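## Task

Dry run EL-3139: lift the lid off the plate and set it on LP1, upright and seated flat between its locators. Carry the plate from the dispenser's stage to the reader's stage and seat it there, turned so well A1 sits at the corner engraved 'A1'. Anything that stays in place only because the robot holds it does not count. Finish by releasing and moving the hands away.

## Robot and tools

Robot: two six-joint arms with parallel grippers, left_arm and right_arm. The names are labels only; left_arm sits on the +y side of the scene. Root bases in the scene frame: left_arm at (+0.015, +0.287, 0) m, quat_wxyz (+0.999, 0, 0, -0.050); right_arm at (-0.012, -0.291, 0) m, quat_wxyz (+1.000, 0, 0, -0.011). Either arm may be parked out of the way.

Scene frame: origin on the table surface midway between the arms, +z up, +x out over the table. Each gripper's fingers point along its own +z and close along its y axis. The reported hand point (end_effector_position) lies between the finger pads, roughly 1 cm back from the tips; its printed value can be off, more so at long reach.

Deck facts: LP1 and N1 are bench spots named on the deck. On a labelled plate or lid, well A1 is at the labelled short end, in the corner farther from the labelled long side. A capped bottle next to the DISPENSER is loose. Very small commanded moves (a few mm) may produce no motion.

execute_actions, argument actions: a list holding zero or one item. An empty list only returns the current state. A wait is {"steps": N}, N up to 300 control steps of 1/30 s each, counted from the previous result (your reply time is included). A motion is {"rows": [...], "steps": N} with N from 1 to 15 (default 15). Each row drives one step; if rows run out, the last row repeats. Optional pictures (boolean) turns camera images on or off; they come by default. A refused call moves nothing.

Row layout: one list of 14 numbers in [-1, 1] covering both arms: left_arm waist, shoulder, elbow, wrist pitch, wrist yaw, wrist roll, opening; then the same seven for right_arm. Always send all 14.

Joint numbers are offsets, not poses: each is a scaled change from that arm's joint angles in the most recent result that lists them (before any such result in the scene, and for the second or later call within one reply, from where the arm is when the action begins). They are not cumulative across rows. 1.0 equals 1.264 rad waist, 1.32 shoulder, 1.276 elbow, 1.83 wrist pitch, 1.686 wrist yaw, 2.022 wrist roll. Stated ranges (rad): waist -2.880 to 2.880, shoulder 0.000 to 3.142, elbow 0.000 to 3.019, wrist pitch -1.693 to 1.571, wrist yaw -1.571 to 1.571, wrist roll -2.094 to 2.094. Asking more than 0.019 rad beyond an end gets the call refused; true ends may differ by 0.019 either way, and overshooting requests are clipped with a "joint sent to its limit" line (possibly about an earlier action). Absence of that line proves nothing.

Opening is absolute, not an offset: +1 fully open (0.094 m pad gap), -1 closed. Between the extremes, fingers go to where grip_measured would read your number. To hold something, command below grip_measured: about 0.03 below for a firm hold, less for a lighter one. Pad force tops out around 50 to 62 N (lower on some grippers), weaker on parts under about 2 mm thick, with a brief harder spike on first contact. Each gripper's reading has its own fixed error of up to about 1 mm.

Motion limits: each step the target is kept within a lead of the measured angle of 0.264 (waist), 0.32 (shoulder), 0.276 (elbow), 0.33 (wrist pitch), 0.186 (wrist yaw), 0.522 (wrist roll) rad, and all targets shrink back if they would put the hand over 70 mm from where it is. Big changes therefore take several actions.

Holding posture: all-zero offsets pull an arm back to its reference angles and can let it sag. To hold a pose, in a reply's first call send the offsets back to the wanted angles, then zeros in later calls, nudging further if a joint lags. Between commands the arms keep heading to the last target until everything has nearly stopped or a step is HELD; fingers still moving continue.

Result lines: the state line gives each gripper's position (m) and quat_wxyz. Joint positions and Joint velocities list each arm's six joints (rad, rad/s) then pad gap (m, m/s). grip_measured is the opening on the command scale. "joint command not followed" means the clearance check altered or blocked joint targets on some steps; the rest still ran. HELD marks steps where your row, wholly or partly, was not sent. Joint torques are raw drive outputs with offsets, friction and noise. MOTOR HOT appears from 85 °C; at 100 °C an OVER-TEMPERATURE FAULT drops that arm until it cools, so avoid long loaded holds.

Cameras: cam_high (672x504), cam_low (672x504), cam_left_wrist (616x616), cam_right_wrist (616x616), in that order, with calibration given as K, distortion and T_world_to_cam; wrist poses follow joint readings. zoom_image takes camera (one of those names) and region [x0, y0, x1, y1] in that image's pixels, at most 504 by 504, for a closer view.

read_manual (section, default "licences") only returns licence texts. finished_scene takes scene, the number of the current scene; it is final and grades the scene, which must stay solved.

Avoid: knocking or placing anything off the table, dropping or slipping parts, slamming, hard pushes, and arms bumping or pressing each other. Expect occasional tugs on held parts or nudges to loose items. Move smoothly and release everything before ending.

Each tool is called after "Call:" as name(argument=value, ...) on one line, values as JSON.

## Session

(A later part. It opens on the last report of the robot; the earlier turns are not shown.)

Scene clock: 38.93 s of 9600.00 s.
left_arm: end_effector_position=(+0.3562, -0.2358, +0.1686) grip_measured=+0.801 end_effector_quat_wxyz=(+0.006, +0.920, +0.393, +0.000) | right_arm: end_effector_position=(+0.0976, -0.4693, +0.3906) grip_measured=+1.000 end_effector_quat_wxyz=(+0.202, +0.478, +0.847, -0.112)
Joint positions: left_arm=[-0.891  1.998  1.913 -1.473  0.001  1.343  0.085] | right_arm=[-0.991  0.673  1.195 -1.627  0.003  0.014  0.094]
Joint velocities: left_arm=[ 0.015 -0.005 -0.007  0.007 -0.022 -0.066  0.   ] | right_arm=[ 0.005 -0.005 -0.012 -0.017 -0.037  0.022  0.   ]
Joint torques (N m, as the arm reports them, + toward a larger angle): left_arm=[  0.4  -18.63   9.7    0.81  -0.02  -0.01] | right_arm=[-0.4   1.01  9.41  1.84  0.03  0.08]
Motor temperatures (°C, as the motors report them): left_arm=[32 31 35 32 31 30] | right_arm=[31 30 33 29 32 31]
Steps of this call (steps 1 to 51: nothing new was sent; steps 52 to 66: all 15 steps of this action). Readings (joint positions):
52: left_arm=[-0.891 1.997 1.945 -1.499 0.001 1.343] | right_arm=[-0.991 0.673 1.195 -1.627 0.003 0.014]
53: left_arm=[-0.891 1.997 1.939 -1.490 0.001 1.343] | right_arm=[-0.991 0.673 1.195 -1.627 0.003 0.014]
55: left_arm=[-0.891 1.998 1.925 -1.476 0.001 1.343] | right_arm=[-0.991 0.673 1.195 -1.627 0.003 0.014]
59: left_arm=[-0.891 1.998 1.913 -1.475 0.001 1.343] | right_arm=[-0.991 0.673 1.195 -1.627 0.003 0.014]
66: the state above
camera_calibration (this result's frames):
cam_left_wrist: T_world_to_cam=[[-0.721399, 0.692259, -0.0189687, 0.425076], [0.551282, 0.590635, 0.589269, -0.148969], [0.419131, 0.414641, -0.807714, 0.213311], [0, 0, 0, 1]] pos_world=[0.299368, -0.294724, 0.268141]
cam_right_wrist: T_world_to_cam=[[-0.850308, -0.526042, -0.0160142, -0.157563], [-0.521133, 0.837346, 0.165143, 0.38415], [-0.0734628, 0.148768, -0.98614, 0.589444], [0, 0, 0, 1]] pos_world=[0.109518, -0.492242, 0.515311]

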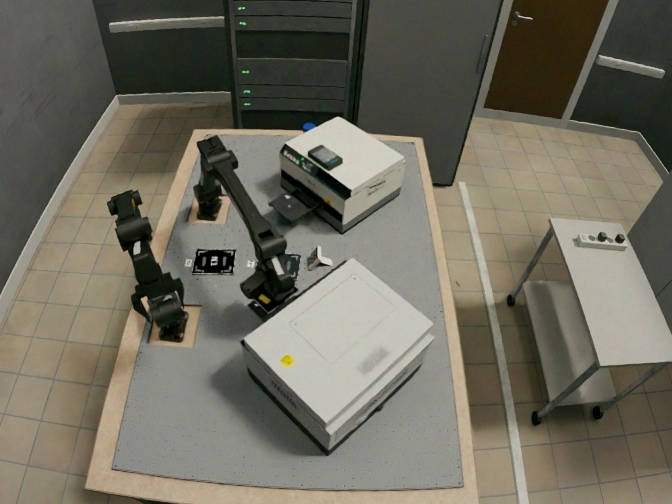

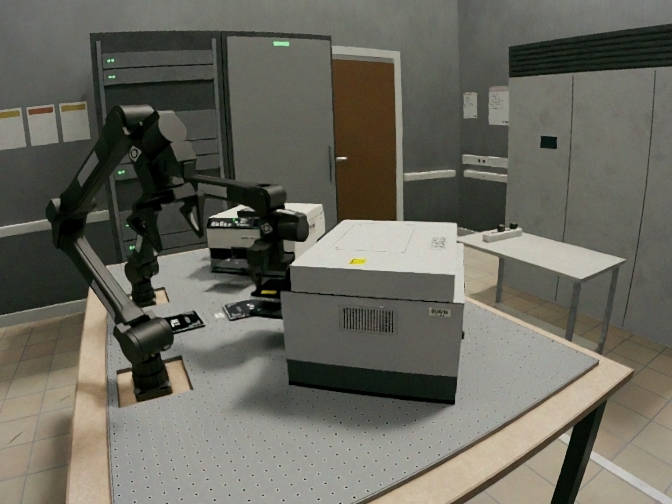

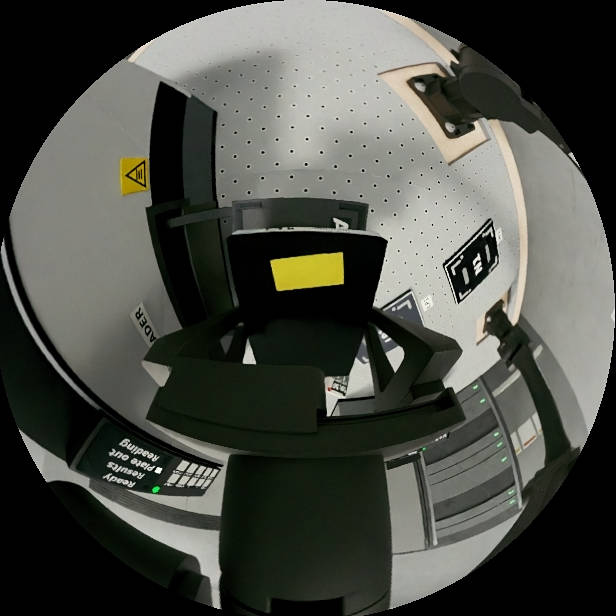

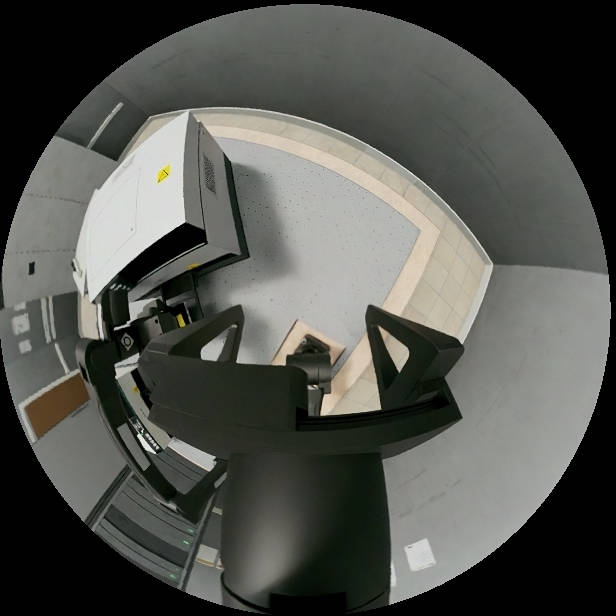

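Call:
execute_actions(actions=[{"rows":[[-0.024,0,0,0.008,0,0,0.77,0,0,0,0,0,0,1],[-0.024,0,0,0.008,0,0,0.77,0,0,0,0,0,0,1],[-0.024,0.01,0,0.012,0,0,0.77,0,0,0,0,0,0,1],[-0.024,0.02,0,0.016,0,0,0.77,0,0,0,0,0,0,1],[-0.024,0.026,0,0.016,0,0,0.77,0,0,0,0,0,0,1]]}])

Call:
zoom_image(camera="cam_left_wrist", region=[200, 170, 420, 380])

Scene clock: 40.73 s of 9600.00 s.
left_arm: end_effector_position=(+0.3470, -0.2462, +0.1585) grip_measured=+0.801 end_effector_quat_wxyz=(+0.004, +0.924, +0.383, +0.000) | right_arm: end_effector_position=(+0.0976, -0.4693, +0.3906) grip_measured=+1.000 end_effector_quat_wxyz=(+0.202, +0.478, +0.847, -0.112)
Joint positions: left_arm=[-0.912  2.015  1.913 -1.46   0.001  1.343  0.085] | right_arm=[-0.991  0.673  1.195 -1.627  0.003  0.014  0.094]
Joint velocities: left_arm=[-0.015  0.005  0.002  0.012  0.022 -0.022 -0.   ] | right_arm=[-0.005  0.005  0.002 -0.002 -0.095 -0.051  0.   ]
Joint torques (N m, as the arm reports them, + toward a larger angle): left_arm=[  1.42 -19.46   9.62   0.77  -0.06  -0.03] | right_arm=[-0.37  0.98  9.41  1.84  0.03  0.08]
Motor temperatures (°C, as the motors report them): left_arm=[32 31 35 32 31 30] | right_arm=[31 30 33 29 32 31]
Steps of this call (steps 1 to 15: the robot went on to your last target; steps 16 to 39: nothing new was sent; steps 40 to 54: all 15 steps of this action). Readings (joint positions):
40: left_arm=[-0.892 1.998 1.913 -1.473 0.001 1.343] | right_arm=[-0.991 0.673 1.195 -1.627 0.003 0.014]
41: left_arm=[-0.893 1.998 1.913 -1.473 0.001 1.343] | right_arm=[-0.991 0.673 1.195 -1.627 0.003 0.014]
43: left_arm=[-0.897 1.998 1.913 -1.470 0.001 1.343] | right_arm=[-0.991 0.673 1.195 -1.627 0.003 0.014]
47: left_arm=[-0.908 2.004 1.913 -1.461 0.001 1.343] | right_arm=[-0.991 0.673 1.195 -1.627 0.003 0.014]
54: the state above
camera_calibration (this result's frames):
cam_left_wrist: T_world_to_cam=[[-0.706479, 0.707562, -0.0156234, 0.42352], [0.564846, 0.577007, 0.589925, -0.139946], [0.426423, 0.407945, -0.807307, 0.209084], [0, 0, 0, 1]] pos_world=[0.289098, -0.304212, 0.257969]
cam_right_wrist: T_world_to_cam=[[-0.850308, -0.526042, -0.0160142, -0.157563], [-0.521133, 0.837346, 0.165143, 0.38415], [-0.0734628, 0.148768, -0.98614, 0.589444], [0, 0, 0, 1]] pos_world=[0.109518, -0.492242, 0.515311]

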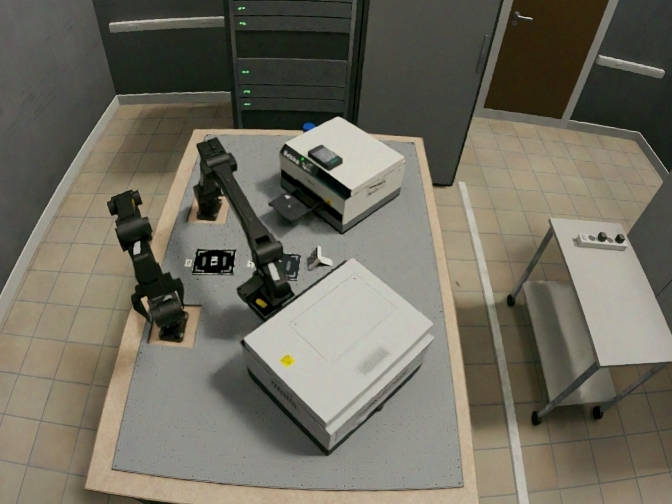

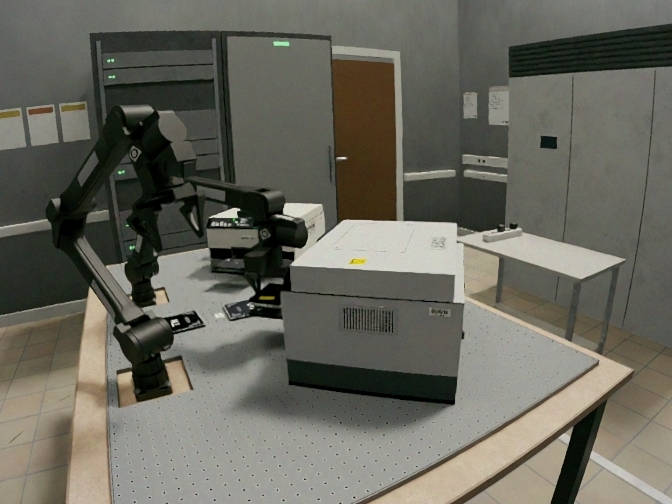

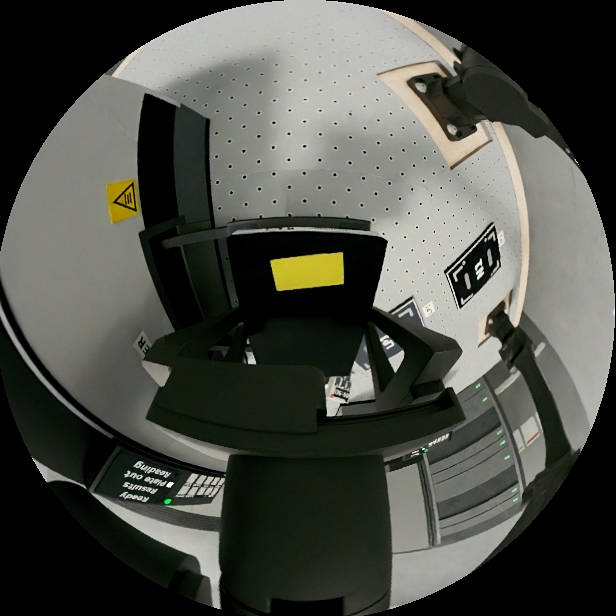

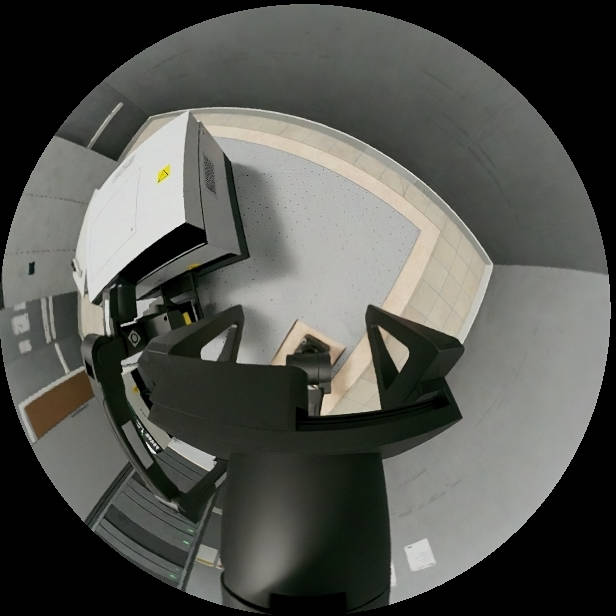

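Region (200, 170, 420, 380) of cam_left_wrist's 616x616 image, scaled by 2.291, with more detail than that image has; it fills the top 481 rows of this view, and the rest is white.

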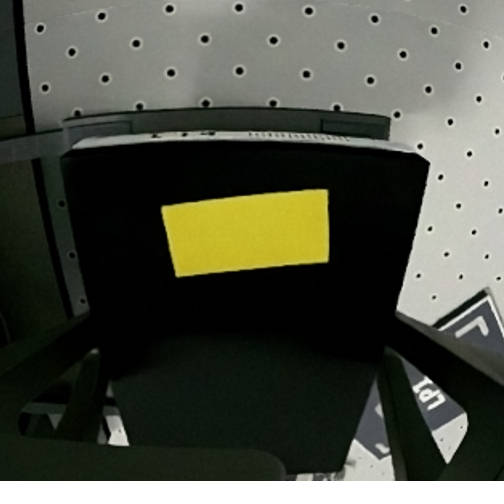

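Call:
execute_actions(actions=[{"rows":[[0.013,0,0,0.004,0,-0.018,0.77,0,0,0,0,0,0,1],[0.013,0,0,0.008,0,-0.018,0.77,0,0,0,0,0,0,1],[0.013,0.01,0,0.012,0,-0.018,0.77,0,0,0,0,0,0,1],[0.013,0.02,0,0.013,0,-0.018,0.77,0,0,0,0,0,0,1]]}])

Call:
zoom_image(camera="cam_left_wrist", region=[200, 170, 420, 380])

Scene clock: 42.27 s of 9600.00 s.
left_arm: end_effector_position=(+0.3491, -0.2473, +0.1550) grip_measured=+0.801 end_effector_quat_wxyz=(+0.005, +0.918, +0.396, +0.000) | right_arm: end_effector_position=(+0.0976, -0.4693, +0.3906) grip_measured=+1.000 end_effector_quat_wxyz=(+0.202, +0.478, +0.847, -0.112)
Joint positions: left_arm=[-0.91   2.021  1.913 -1.452  0.001  1.318  0.085] | right_arm=[-0.991  0.673  1.195 -1.627  0.003  0.014  0.094]
Joint velocities: left_arm=[ 0.005 -0.005  0.017  0.002 -0.037 -0.007  0.   ] | right_arm=[-0.005 -0.005 -0.012  0.017 -0.007  0.051  0.   ]
Joint torques (N m, as the arm reports them, + toward a larger angle): left_arm=[  2.65 -17.16   9.64   0.86  -0.04  -0.07] | right_arm=[-0.37  0.98  9.41  1.84  0.03  0.08]
Motor temperatures (°C, as the motors report them): left_arm=[32 31 35 32 31 30] | right_arm=[31 30 33 29 32 31]
Steps of this call (steps 1 to 15: the robot went on to your last target; steps 16 to 31: nothing new was sent; steps 32 to 46: all 15 steps of this action). Readings (joint positions):
32: left_arm=[-0.912 2.015 1.913 -1.460 0.001 1.340] | right_arm=[-0.991 0.673 1.195 -1.627 0.003 0.014]
33: left_arm=[-0.912 2.015 1.913 -1.460 0.001 1.335] | right_arm=[-0.991 0.673 1.195 -1.627 0.003 0.014]
35: left_arm=[-0.912 2.015 1.913 -1.457 0.001 1.328] | right_arm=[-0.991 0.673 1.195 -1.627 0.003 0.014]
39: left_arm=[-0.911 2.017 1.913 -1.452 0.001 1.321] | right_arm=[-0.991 0.673 1.195 -1.627 0.003 0.014]
46: the state above
camera_calibration (this result's frames):
cam_left_wrist: T_world_to_cam=[[-0.725626, 0.68786, -0.0177575, 0.427944], [0.548188, 0.593499, 0.589279, -0.128452], [0.41588, 0.417862, -0.807735, 0.212054], [0, 0, 0, 1]] pos_world=[0.292754, -0.306739, 0.254576]
cam_right_wrist: T_world_to_cam=[[-0.850308, -0.526042, -0.0160142, -0.157563], [-0.521133, 0.837346, 0.165143, 0.38415], [-0.0734628, 0.148768, -0.98614, 0.589444], [0, 0, 0, 1]] pos_world=[0.109518, -0.492242, 0.515311]

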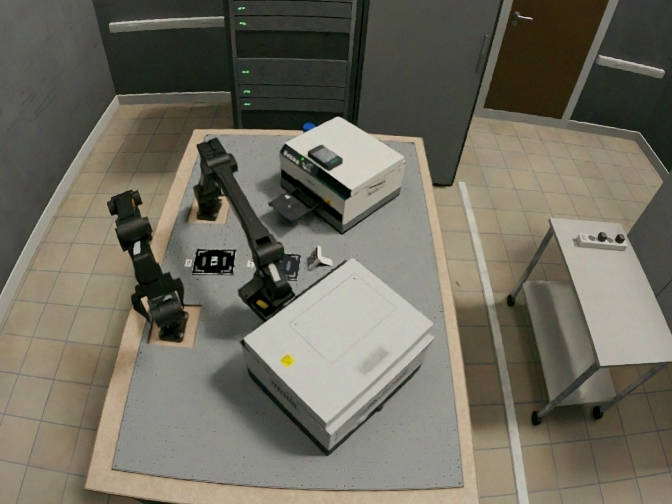

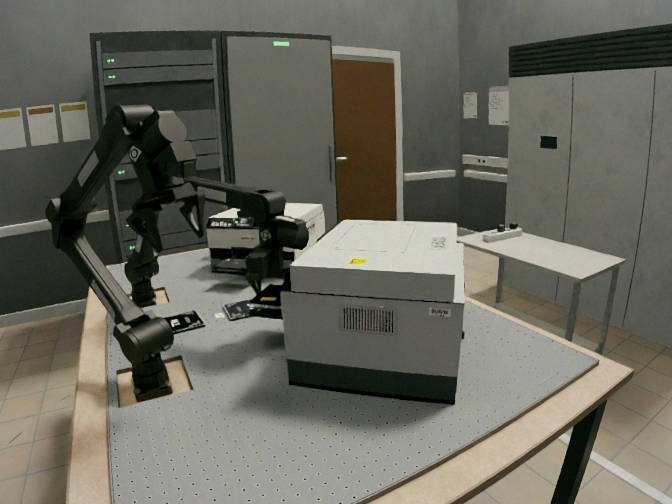

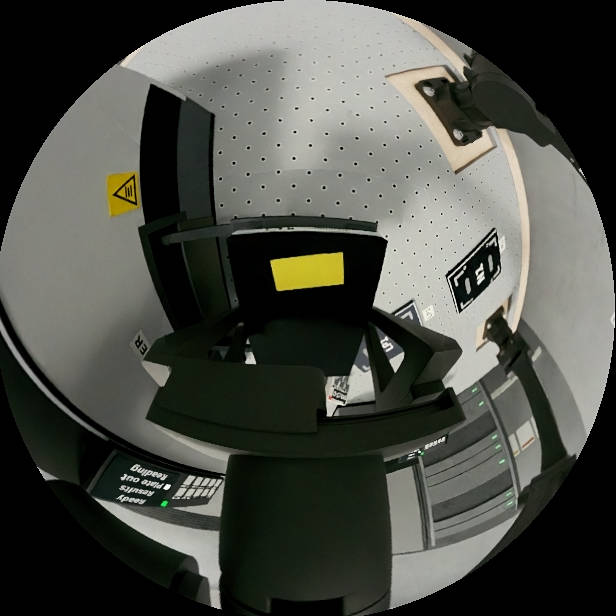

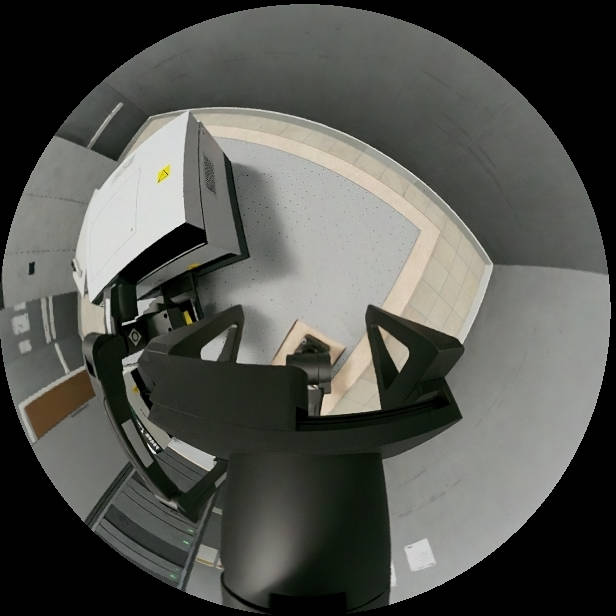

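Region (200, 170, 420, 380) of cam_left_wrist's 616x616 image, scaled by 2.291, with more detail than that image has; it fills the top 481 rows of this view, and the rest is white.

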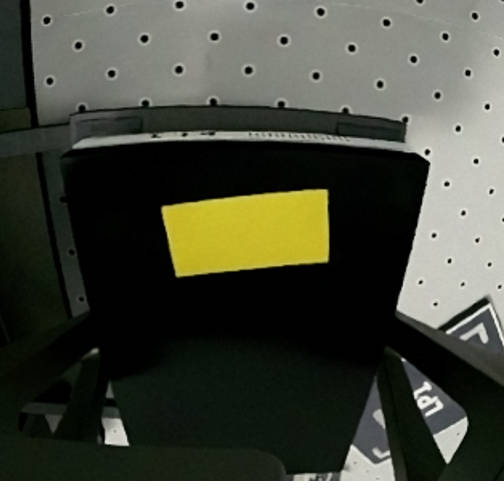

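Call:
execute_actions(actions=[{"rows":[[0.013,0,0,0,0,0,0.77,0,0,0,0,0,0,1],[0.013,0,0,0.004,0,0,0.77,0,0,0,0,0,0,1],[0.013,0.01,0,0.008,0,0,0.77,0,0,0,0,0,0,1],[0.013,0.021,0,0.009,0,0,0.77,0,0,0,0,0,0,1]]}])

Call:
zoom_image(camera="cam_left_wrist", region=[200, 170, 420, 380])

Scene clock: 43.87 s of 9600.00 s.
left_arm: end_effector_position=(+0.3503, -0.2468, +0.1506) grip_measured=+0.801 end_effector_quat_wxyz=(+0.002, +0.918, +0.397, -0.000) | right_arm: end_effector_position=(+0.0976, -0.4693, +0.3906) grip_measured=+1.000 end_effector_quat_wxyz=(+0.202, +0.478, +0.847, -0.112)
Joint positions: left_arm=[-0.908  2.028  1.913 -1.452  0.001  1.317  0.085] | right_arm=[-0.991  0.673  1.195 -1.627  0.003  0.014  0.094]
Joint velocities: left_arm=[-0.024 -0.005 -0.012  0.002  0.007  0.066  0.001] | right_arm=[ 0.005 -0.005 -0.012 -0.007 -0.081  0.022  0.   ]
Joint torques (N m, as the arm reports them, + toward a larger angle): left_arm=[  2.67 -18.53   9.56   0.91  -0.05   0.05] | right_arm=[-0.41  1.02  9.41  1.85  0.03  0.08]
Motor temperatures (°C, as the motors report them): left_arm=[32 31 35 32 31 30] | right_arm=[31 30 33 29 32 31]
Steps of this call (steps 1 to 15: the robot went on to your last target; steps 16 to 33: nothing new was sent; steps 34 to 48: all 15 steps of this action). Readings (joint positions):
34: left_arm=[-0.910 2.021 1.913 -1.452 0.001 1.317] | right_arm=[-0.991 0.673 1.195 -1.627 0.003 0.014]
35: left_arm=[-0.910 2.021 1.913 -1.452 0.001 1.317] | right_arm=[-0.991 0.673 1.195 -1.627 0.003 0.014]
37: left_arm=[-0.910 2.021 1.913 -1.452 0.001 1.317] | right_arm=[-0.991 0.673 1.195 -1.627 0.003 0.014]
41: left_arm=[-0.909 2.023 1.913 -1.452 0.001 1.317] | right_arm=[-0.991 0.673 1.195 -1.627 0.003 0.014]
48: the state above
camera_calibration (this result's frames):
cam_left_wrist: T_world_to_cam=[[-0.727516, 0.686007, -0.010737, 0.427468], [0.548886, 0.591344, 0.590793, -0.127761], [0.411638, 0.423918, -0.806752, 0.210657], [0, 0, 0, 1]] pos_world=[0.294402, -0.306997, 0.250018]
cam_right_wrist: T_world_to_cam=[[-0.850308, -0.526042, -0.0160142, -0.157563], [-0.521133, 0.837346, 0.165143, 0.38415], [-0.0734628, 0.148768, -0.98614, 0.589444], [0, 0, 0, 1]] pos_world=[0.109518, -0.492242, 0.515311]

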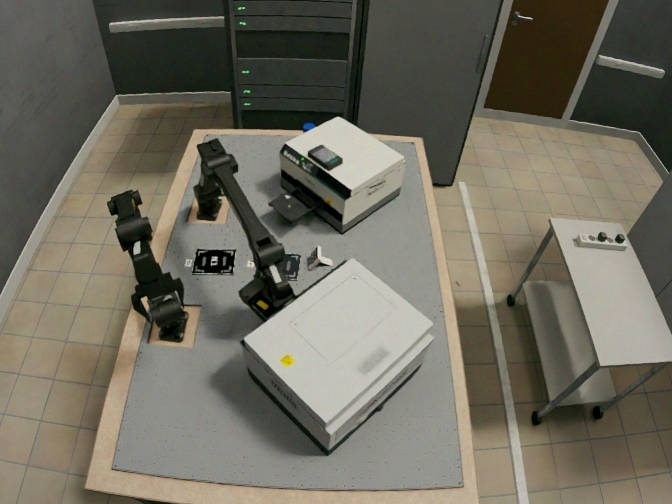

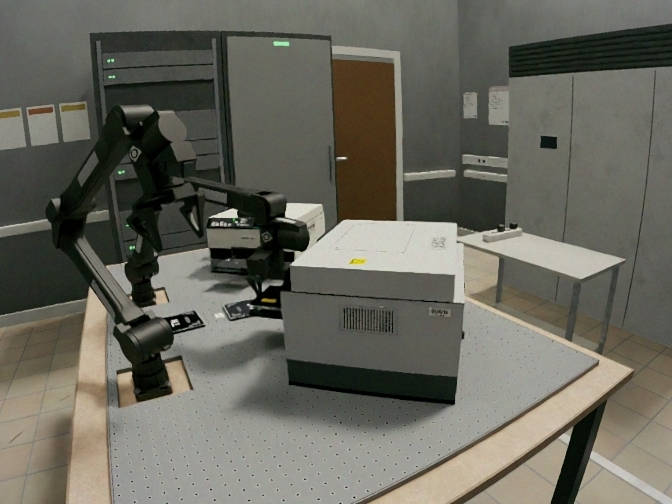

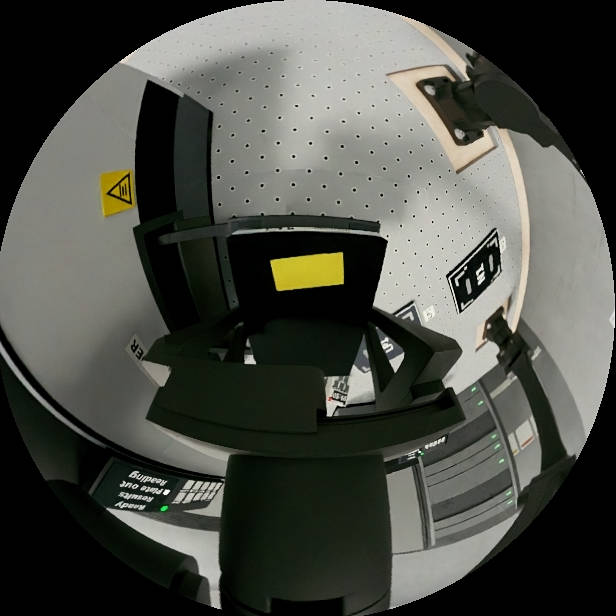

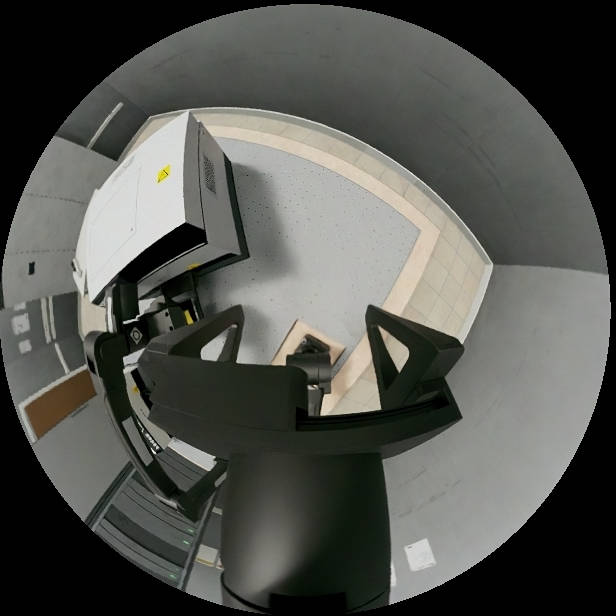

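Region (200, 170, 420, 380) of cam_left_wrist's 616x616 image, scaled by 2.291, with more detail than that image has; it fills the top 481 rows of this view, and the rest is white.

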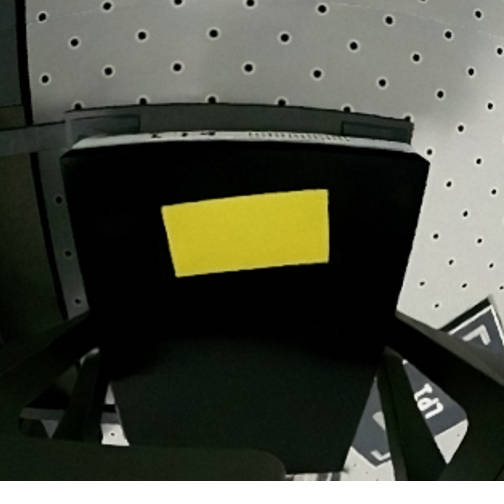

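Call:
execute_actions(actions=[{"rows":[[0.01,0,0,0.011,0,0,0.77,0,0,0,0,0,0,1],[0.01,0,0,0.011,0,0,0.77,0,0,0,0,0,0,1],[0.01,0.01,0,0.011,0,0,0.77,0,0,0,0,0,0,1],[0.01,0.021,0,0.011,0,0,0.77,0,0,0,0,0,0,1]]}])

Call:
zoom_image(camera="cam_left_wrist", region=[200, 170, 420, 380])

Scene clock: 45.70 s of 9600.00 s.
left_arm: end_effector_position=(+0.3509, -0.2478, +0.1462) grip_measured=+0.801 end_effector_quat_wxyz=(+0.000, +0.918, +0.397, -0.001) | right_arm: end_effector_position=(+0.0976, -0.4693, +0.3906) grip_measured=+1.000 end_effector_quat_wxyz=(+0.202, +0.478, +0.847, -0.112)
Joint positions: left_arm=[-0.908  2.035  1.913 -1.448  0.001  1.317  0.085] | right_arm=[-0.991  0.673  1.195 -1.627  0.003  0.014  0.094]
Joint velocities: left_arm=[-0.005  0.005  0.002 -0.007 -0.051 -0.037 -0.   ] | right_arm=[ 0.015 -0.015 -0.002 -0.017 -0.051 -0.095  0.   ]
Joint torques (N m, as the arm reports them, + toward a larger angle): left_arm=[  2.8  -17.93   9.39   0.71  -0.02   0.06] | right_arm=[-0.4   1.    9.41  1.84  0.03  0.08]
Motor temperatures (°C, as the motors report them): left_arm=[32 31 35 32 31 30] | right_arm=[31 30 33 29 32 31]
Steps of this call (steps 1 to 15: the robot went on to your last target; steps 16 to 40: nothing new was sent; steps 41 to 55: all 15 steps of this action). Readings (joint positions):
41: left_arm=[-0.908 2.028 1.913 -1.452 0.001 1.317] | right_arm=[-0.991 0.673 1.195 -1.627 0.003 0.014]
42: left_arm=[-0.908 2.028 1.913 -1.450 0.001 1.317] | right_arm=[-0.991 0.673 1.195 -1.627 0.003 0.014]
44: left_arm=[-0.908 2.028 1.913 -1.449 0.001 1.317] | right_arm=[-0.991 0.673 1.195 -1.627 0.003 0.014]
48: left_arm=[-0.908 2.031 1.913 -1.448 0.001 1.317] | right_arm=[-0.991 0.673 1.195 -1.627 0.003 0.014]
55: the state above
camera_calibration (this result's frames):
cam_left_wrist: T_world_to_cam=[[-0.727531, 0.686031, -0.00778212, 0.428124], [0.549847, 0.589818, 0.591424, -0.125722], [0.410325, 0.426, -0.806323, 0.208173], [0, 0, 0, 1]] pos_world=[0.295183, -0.308236, 0.245541]
cam_right_wrist: T_world_to_cam=[[-0.850308, -0.526042, -0.0160142, -0.157563], [-0.521133, 0.837346, 0.165143, 0.38415], [-0.0734628, 0.148768, -0.98614, 0.589444], [0, 0, 0, 1]] pos_world=[0.109518, -0.492242, 0.515311]

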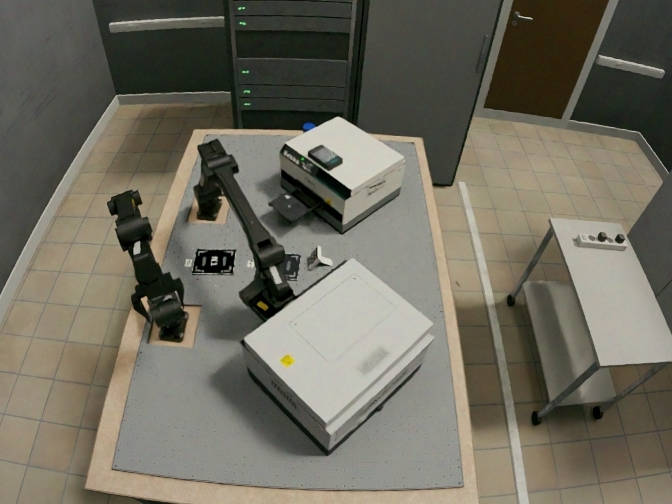

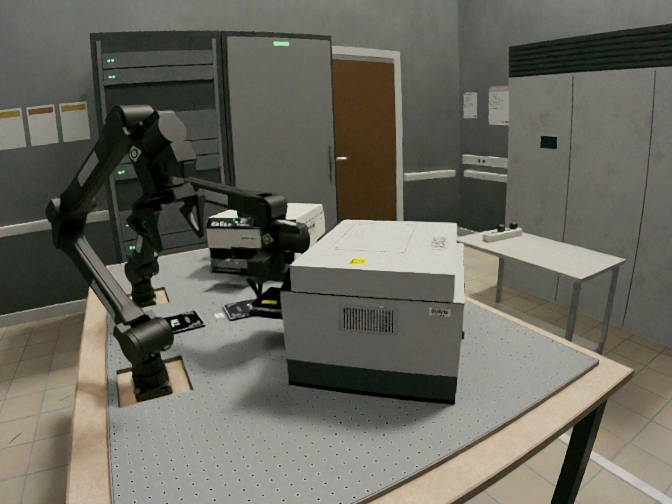

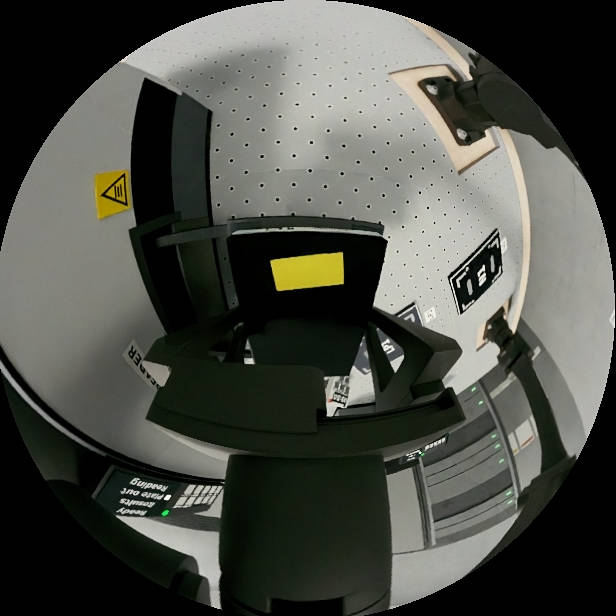

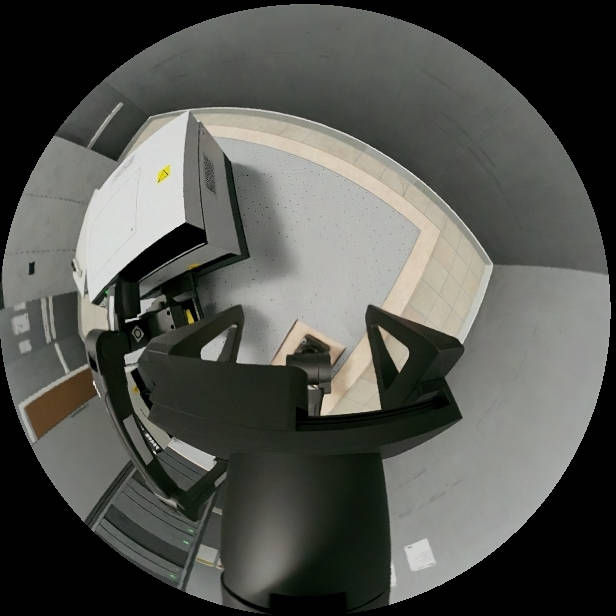

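Region (200, 170, 420, 380) of cam_left_wrist's 616x616 image, scaled by 2.291, with more detail than that image has; it fills the top 481 rows of this view, and the rest is white.

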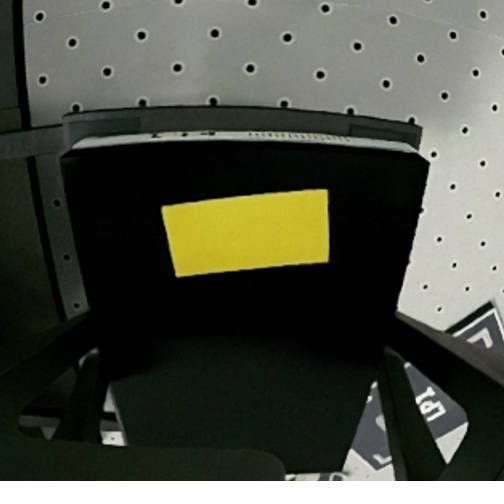

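Call:
execute_actions(actions=[{"rows":[[0.014,0,0,0.011,0,0,0.77,0,0,0,0,0,0,1]]}], pictures=false)

Call:
execute_actions(actions=[{"rows":[[0,0.022,0,0.011,0,0,0.77,0,0,0,0,0,0,1]]}])

Call:
zoom_image(camera="cam_left_wrist", region=[200, 170, 420, 380])

Scene clock: 46.93 s of 9600.00 s.
left_arm: end_effector_position=(+0.3535, -0.2474, +0.1462) grip_measured=+0.801 end_effector_quat_wxyz=(+0.002, +0.917, +0.399, -0.000) | right_arm: end_effector_position=(+0.0976, -0.4693, +0.3906) grip_measured=+1.000 end_effector_quat_wxyz=(+0.202, +0.478, +0.847, -0.112)
Joint positions: left_arm=[-0.905  2.035  1.913 -1.444  0.001  1.317  0.085] | right_arm=[-0.991  0.673  1.195 -1.627  0.003  0.014  0.094]
Joint velocities: left_arm=[ 0.005 -0.024 -0.017 -0.002  0.007  0.007 -0.001] | right_arm=[-0.005 -0.005 -0.002 -0.007  0.037  0.037  0.   ]
Joint torques (N m, as the arm reports them, + toward a larger angle): left_arm=[  2.98 -20.09   9.28   0.96  -0.04   0.05] | right_arm=[-0.41  1.02  9.41  1.84  0.03  0.08]
Motor temperatures (°C, as the motors report them): left_arm=[32 31 35 32 31 30] | right_arm=[31 30 33 29 32 31]
Steps of this call (steps 1 to 15: the robot went on to your last target; steps 16 to 22: nothing new was sent; steps 23 to 37: all 15 steps of this action). Readings (joint positions):
23: left_arm=[-0.908 2.035 1.913 -1.447 0.001 1.317] | right_arm=[-0.991 0.673 1.195 -1.627 0.003 0.014]
24: left_arm=[-0.908 2.035 1.913 -1.446 0.001 1.317] | right_arm=[-0.991 0.673 1.195 -1.627 0.003 0.014]
26: left_arm=[-0.907 2.035 1.913 -1.444 0.001 1.317] | right_arm=[-0.991 0.673 1.195 -1.627 0.003 0.014]
30: left_arm=[-0.905 2.035 1.913 -1.444 0.001 1.317] | right_arm=[-0.991 0.673 1.195 -1.627 0.003 0.014]
37: the state above

Scene clock: 47.43 s of 9600.00 s.
left_arm: end_effector_position=(+0.3541, -0.2484, +0.1432) grip_measured=+0.801 end_effector_quat_wxyz=(+0.002, +0.917, +0.399, -0.000) | right_arm: end_effector_position=(+0.0976, -0.4693, +0.3906) grip_measured=+1.000 end_effector_quat_wxyz=(+0.202, +0.478, +0.847, -0.112)
Joint positions: left_arm=[-0.905  2.04   1.913 -1.439  0.001  1.317  0.085] | right_arm=[-0.991  0.673  1.195 -1.627  0.003  0.014  0.094]
Joint velocities: left_arm=[-0.024  0.005  0.002  0.022  0.022  0.007 -0.   ] | right_arm=[-0.005 -0.005  0.002 -0.012 -0.051  0.007  0.   ]
Joint torques (N m, as the arm reports them, + toward a larger angle): left_arm=[  0.63 -18.94   9.52   0.88  -0.01   0.04] | right_arm=[-0.39  1.02  9.41  1.84  0.03  0.08]
Motor temperatures (°C, as the motors report them): left_arm=[32 31 35 32 31 30] | right_arm=[31 30 33 29 32 31]
Steps of this call (steps 1 to 15: all 15 steps of this action). Readings (joint positions):
1: left_arm=[-0.905 2.035 1.913 -1.443 0.001 1.317] | right_arm=[-0.991 0.673 1.195 -1.627 0.003 0.014]
2: left_arm=[-0.905 2.036 1.913 -1.442 0.001 1.317] | right_arm=[-0.991 0.673 1.195 -1.627 0.003 0.014]
4: left_arm=[-0.905 2.038 1.913 -1.440 0.001 1.317] | right_arm=[-0.991 0.673 1.195 -1.627 0.003 0.014]
8: left_arm=[-0.905 2.040 1.913 -1.439 0.001 1.317] | right_arm=[-0.991 0.673 1.195 -1.627 0.003 0.014]
15: the state above
camera_calibration (this result's frames):
cam_left_wrist: T_world_to_cam=[[-0.730123, 0.68322, -0.0114758, 0.431608], [0.546384, 0.593814, 0.590635, -0.123027], [0.410348, 0.424966, -0.806858, 0.204474], [0, 0, 0, 1]] pos_world=[0.298441, -0.308722, 0.242598]
cam_right_wrist: T_world_to_cam=[[-0.850308, -0.526042, -0.0160142, -0.157563], [-0.521133, 0.837346, 0.165143, 0.38415], [-0.0734628, 0.148768, -0.98614, 0.589444], [0, 0, 0, 1]] pos_world=[0.109518, -0.492242, 0.515311]

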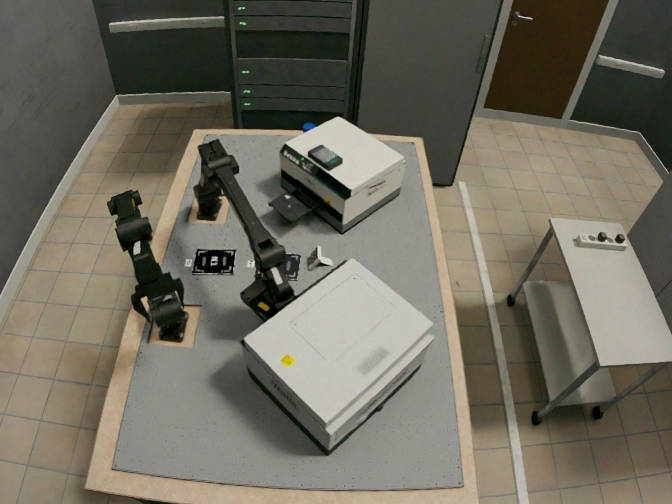

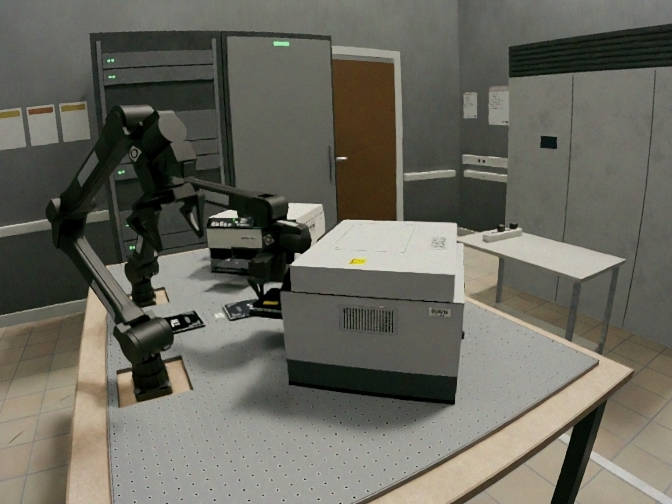

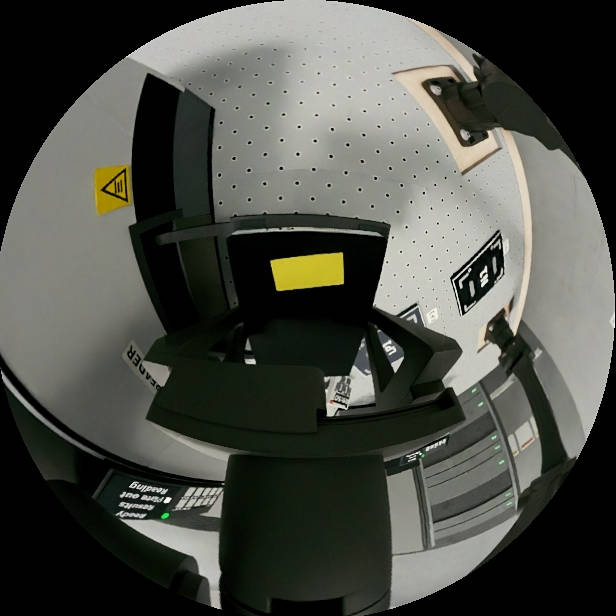

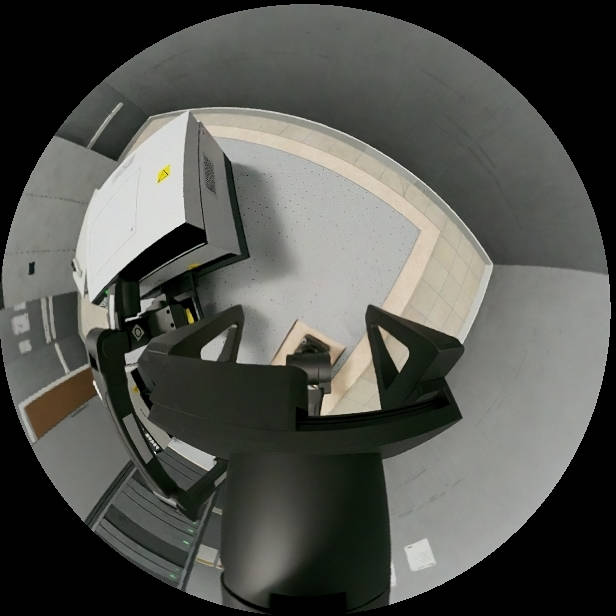

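Region (200, 170, 420, 380) of cam_left_wrist's 616x616 image, scaled by 2.291, with more detail than that image has; it fills the top 481 rows of this view, and the rest is white.

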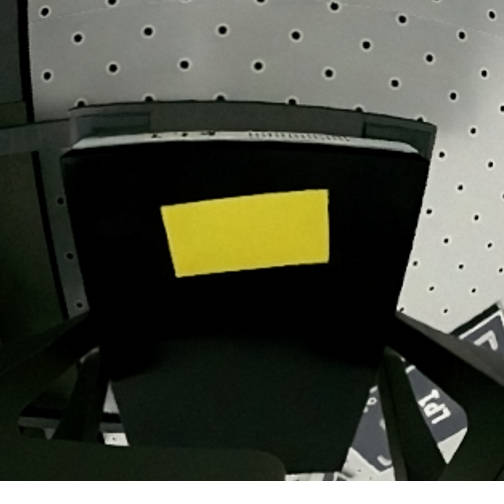

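Call:
execute_actions(actions=[{"rows":[[0,0,0,-0.007,0,0.011,0.77,0,0,0,0,0,0,1],[0,0,0,-0.007,0,0.011,0.77,0,0,0,0,0,0,1],[0,0,0,-0.007,0,0.011,0.77,0,0,0,0,0,0,1],[0,0,0,-0.007,0,0.011,0.77,0,0,0,0,0,0,1],[0,0,0,-0.007,0,0.011,0.77,0,0,0,0,0,0,1],[0,0,-0.008,-0.007,0,0.011,0.77,0,0,0,0,0,0,1]]}])

Call:
zoom_image(camera="cam_left_wrist", region=[200, 170, 420, 380])

Scene clock: 51.00 s of 9600.00 s.
left_arm: end_effector_position=(+0.3538, -0.2480, +0.1427) grip_measured=+0.801 end_effector_quat_wxyz=(+0.001, +0.920, +0.393, -0.000) | right_arm: end_effector_position=(+0.0976, -0.4693, +0.3906) grip_measured=+1.000 end_effector_quat_wxyz=(+0.202, +0.478, +0.847, -0.112)
Joint positions: left_arm=[-0.905  2.04   1.912 -1.44   0.001  1.329  0.085] | right_arm=[-0.991  0.673  1.195 -1.627  0.003  0.014  0.094]
Joint velocities: left_arm=[-0.005  0.005 -0.002 -0.017 -0.022 -0.051  0.   ] | right_arm=[ 0.015 -0.005 -0.017 -0.012  0.007 -0.051  0.   ]
Joint torques (N m, as the arm reports them, + toward a larger angle): left_arm=[  1.92 -19.69   8.88  -0.41  -0.06   0.16] | right_arm=[-0.4   1.01  9.41  1.85  0.03  0.08]
Motor temperatures (°C, as the motors report them): left_arm=[32 32 35 32 31 30] | right_arm=[31 30 33 29 32 31]
Steps of this call (steps 1 to 15: the robot went on to your last target; steps 16 to 90: nothing new was sent; then 0.07 s passed at rest; steps 91 to 105: all 15 steps of this action). Readings (joint positions):
91: left_arm=[-0.905 2.040 1.913 -1.439 0.001 1.318] | right_arm=[-0.991 0.673 1.195 -1.627 0.003 0.014]
92: left_arm=[-0.905 2.040 1.913 -1.439 0.001 1.320] | right_arm=[-0.991 0.673 1.195 -1.627 0.003 0.014]
94: left_arm=[-0.905 2.040 1.913 -1.439 0.001 1.322] | right_arm=[-0.991 0.673 1.195 -1.627 0.003 0.014]
98: left_arm=[-0.905 2.040 1.912 -1.439 0.001 1.326] | right_arm=[-0.991 0.673 1.195 -1.627 0.003 0.014]
105: the state above
camera_calibration (this result's frames):
cam_left_wrist: T_world_to_cam=[[-0.721739, 0.692098, -0.00965083, 0.430069], [0.554165, 0.58614, 0.591051, -0.127595], [0.414722, 0.421236, -0.806577, 0.201537], [0, 0, 0, 1]] pos_world=[0.297524, -0.307757, 0.242121]
cam_right_wrist: T_world_to_cam=[[-0.850308, -0.526042, -0.0160142, -0.157563], [-0.521133, 0.837346, 0.165143, 0.38415], [-0.0734628, 0.148768, -0.98614, 0.589444], [0, 0, 0, 1]] pos_world=[0.109518, -0.492242, 0.515311]

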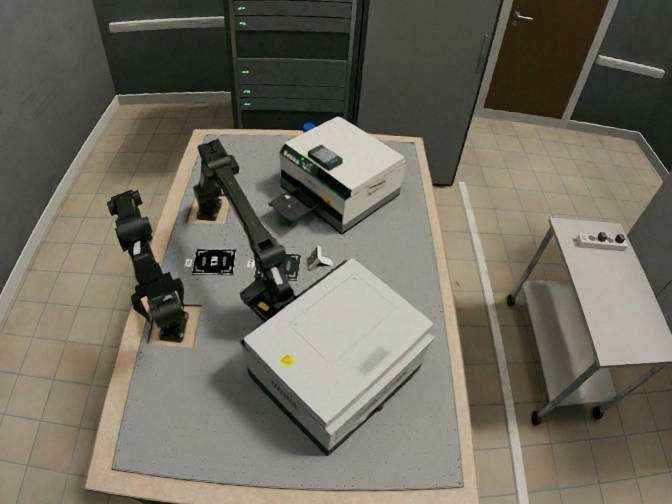

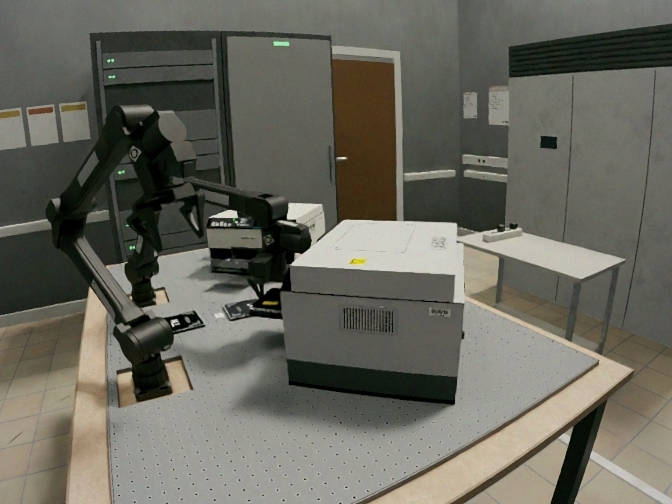

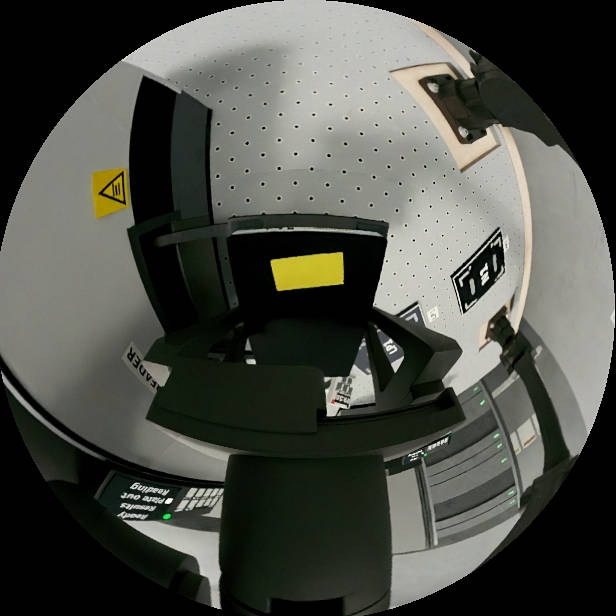

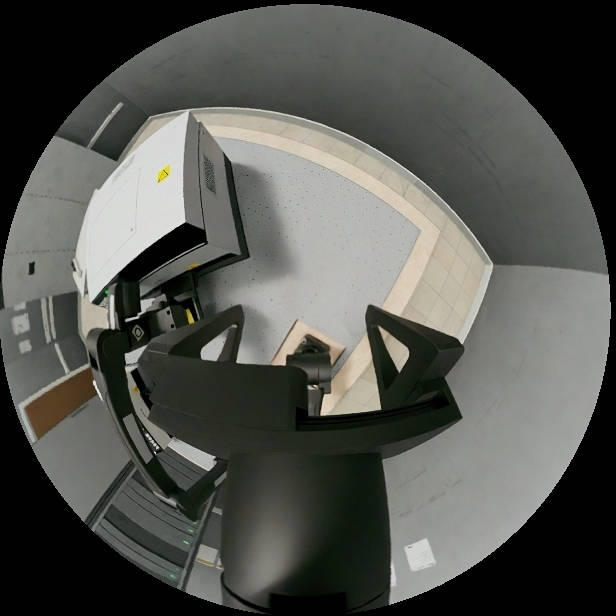

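Region (200, 170, 420, 380) of cam_left_wrist's 616x616 image, scaled by 2.291, with more detail than that image has; it fills the top 481 rows of this view, and the rest is white.

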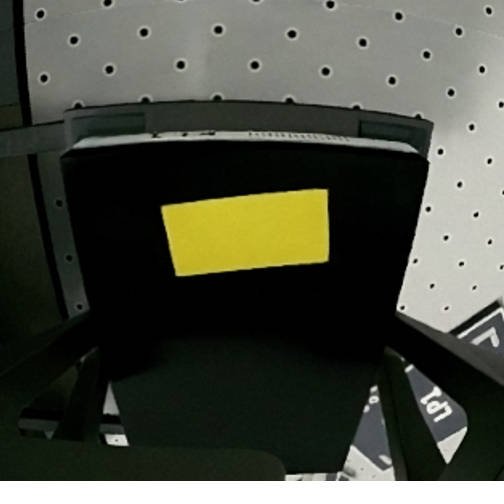

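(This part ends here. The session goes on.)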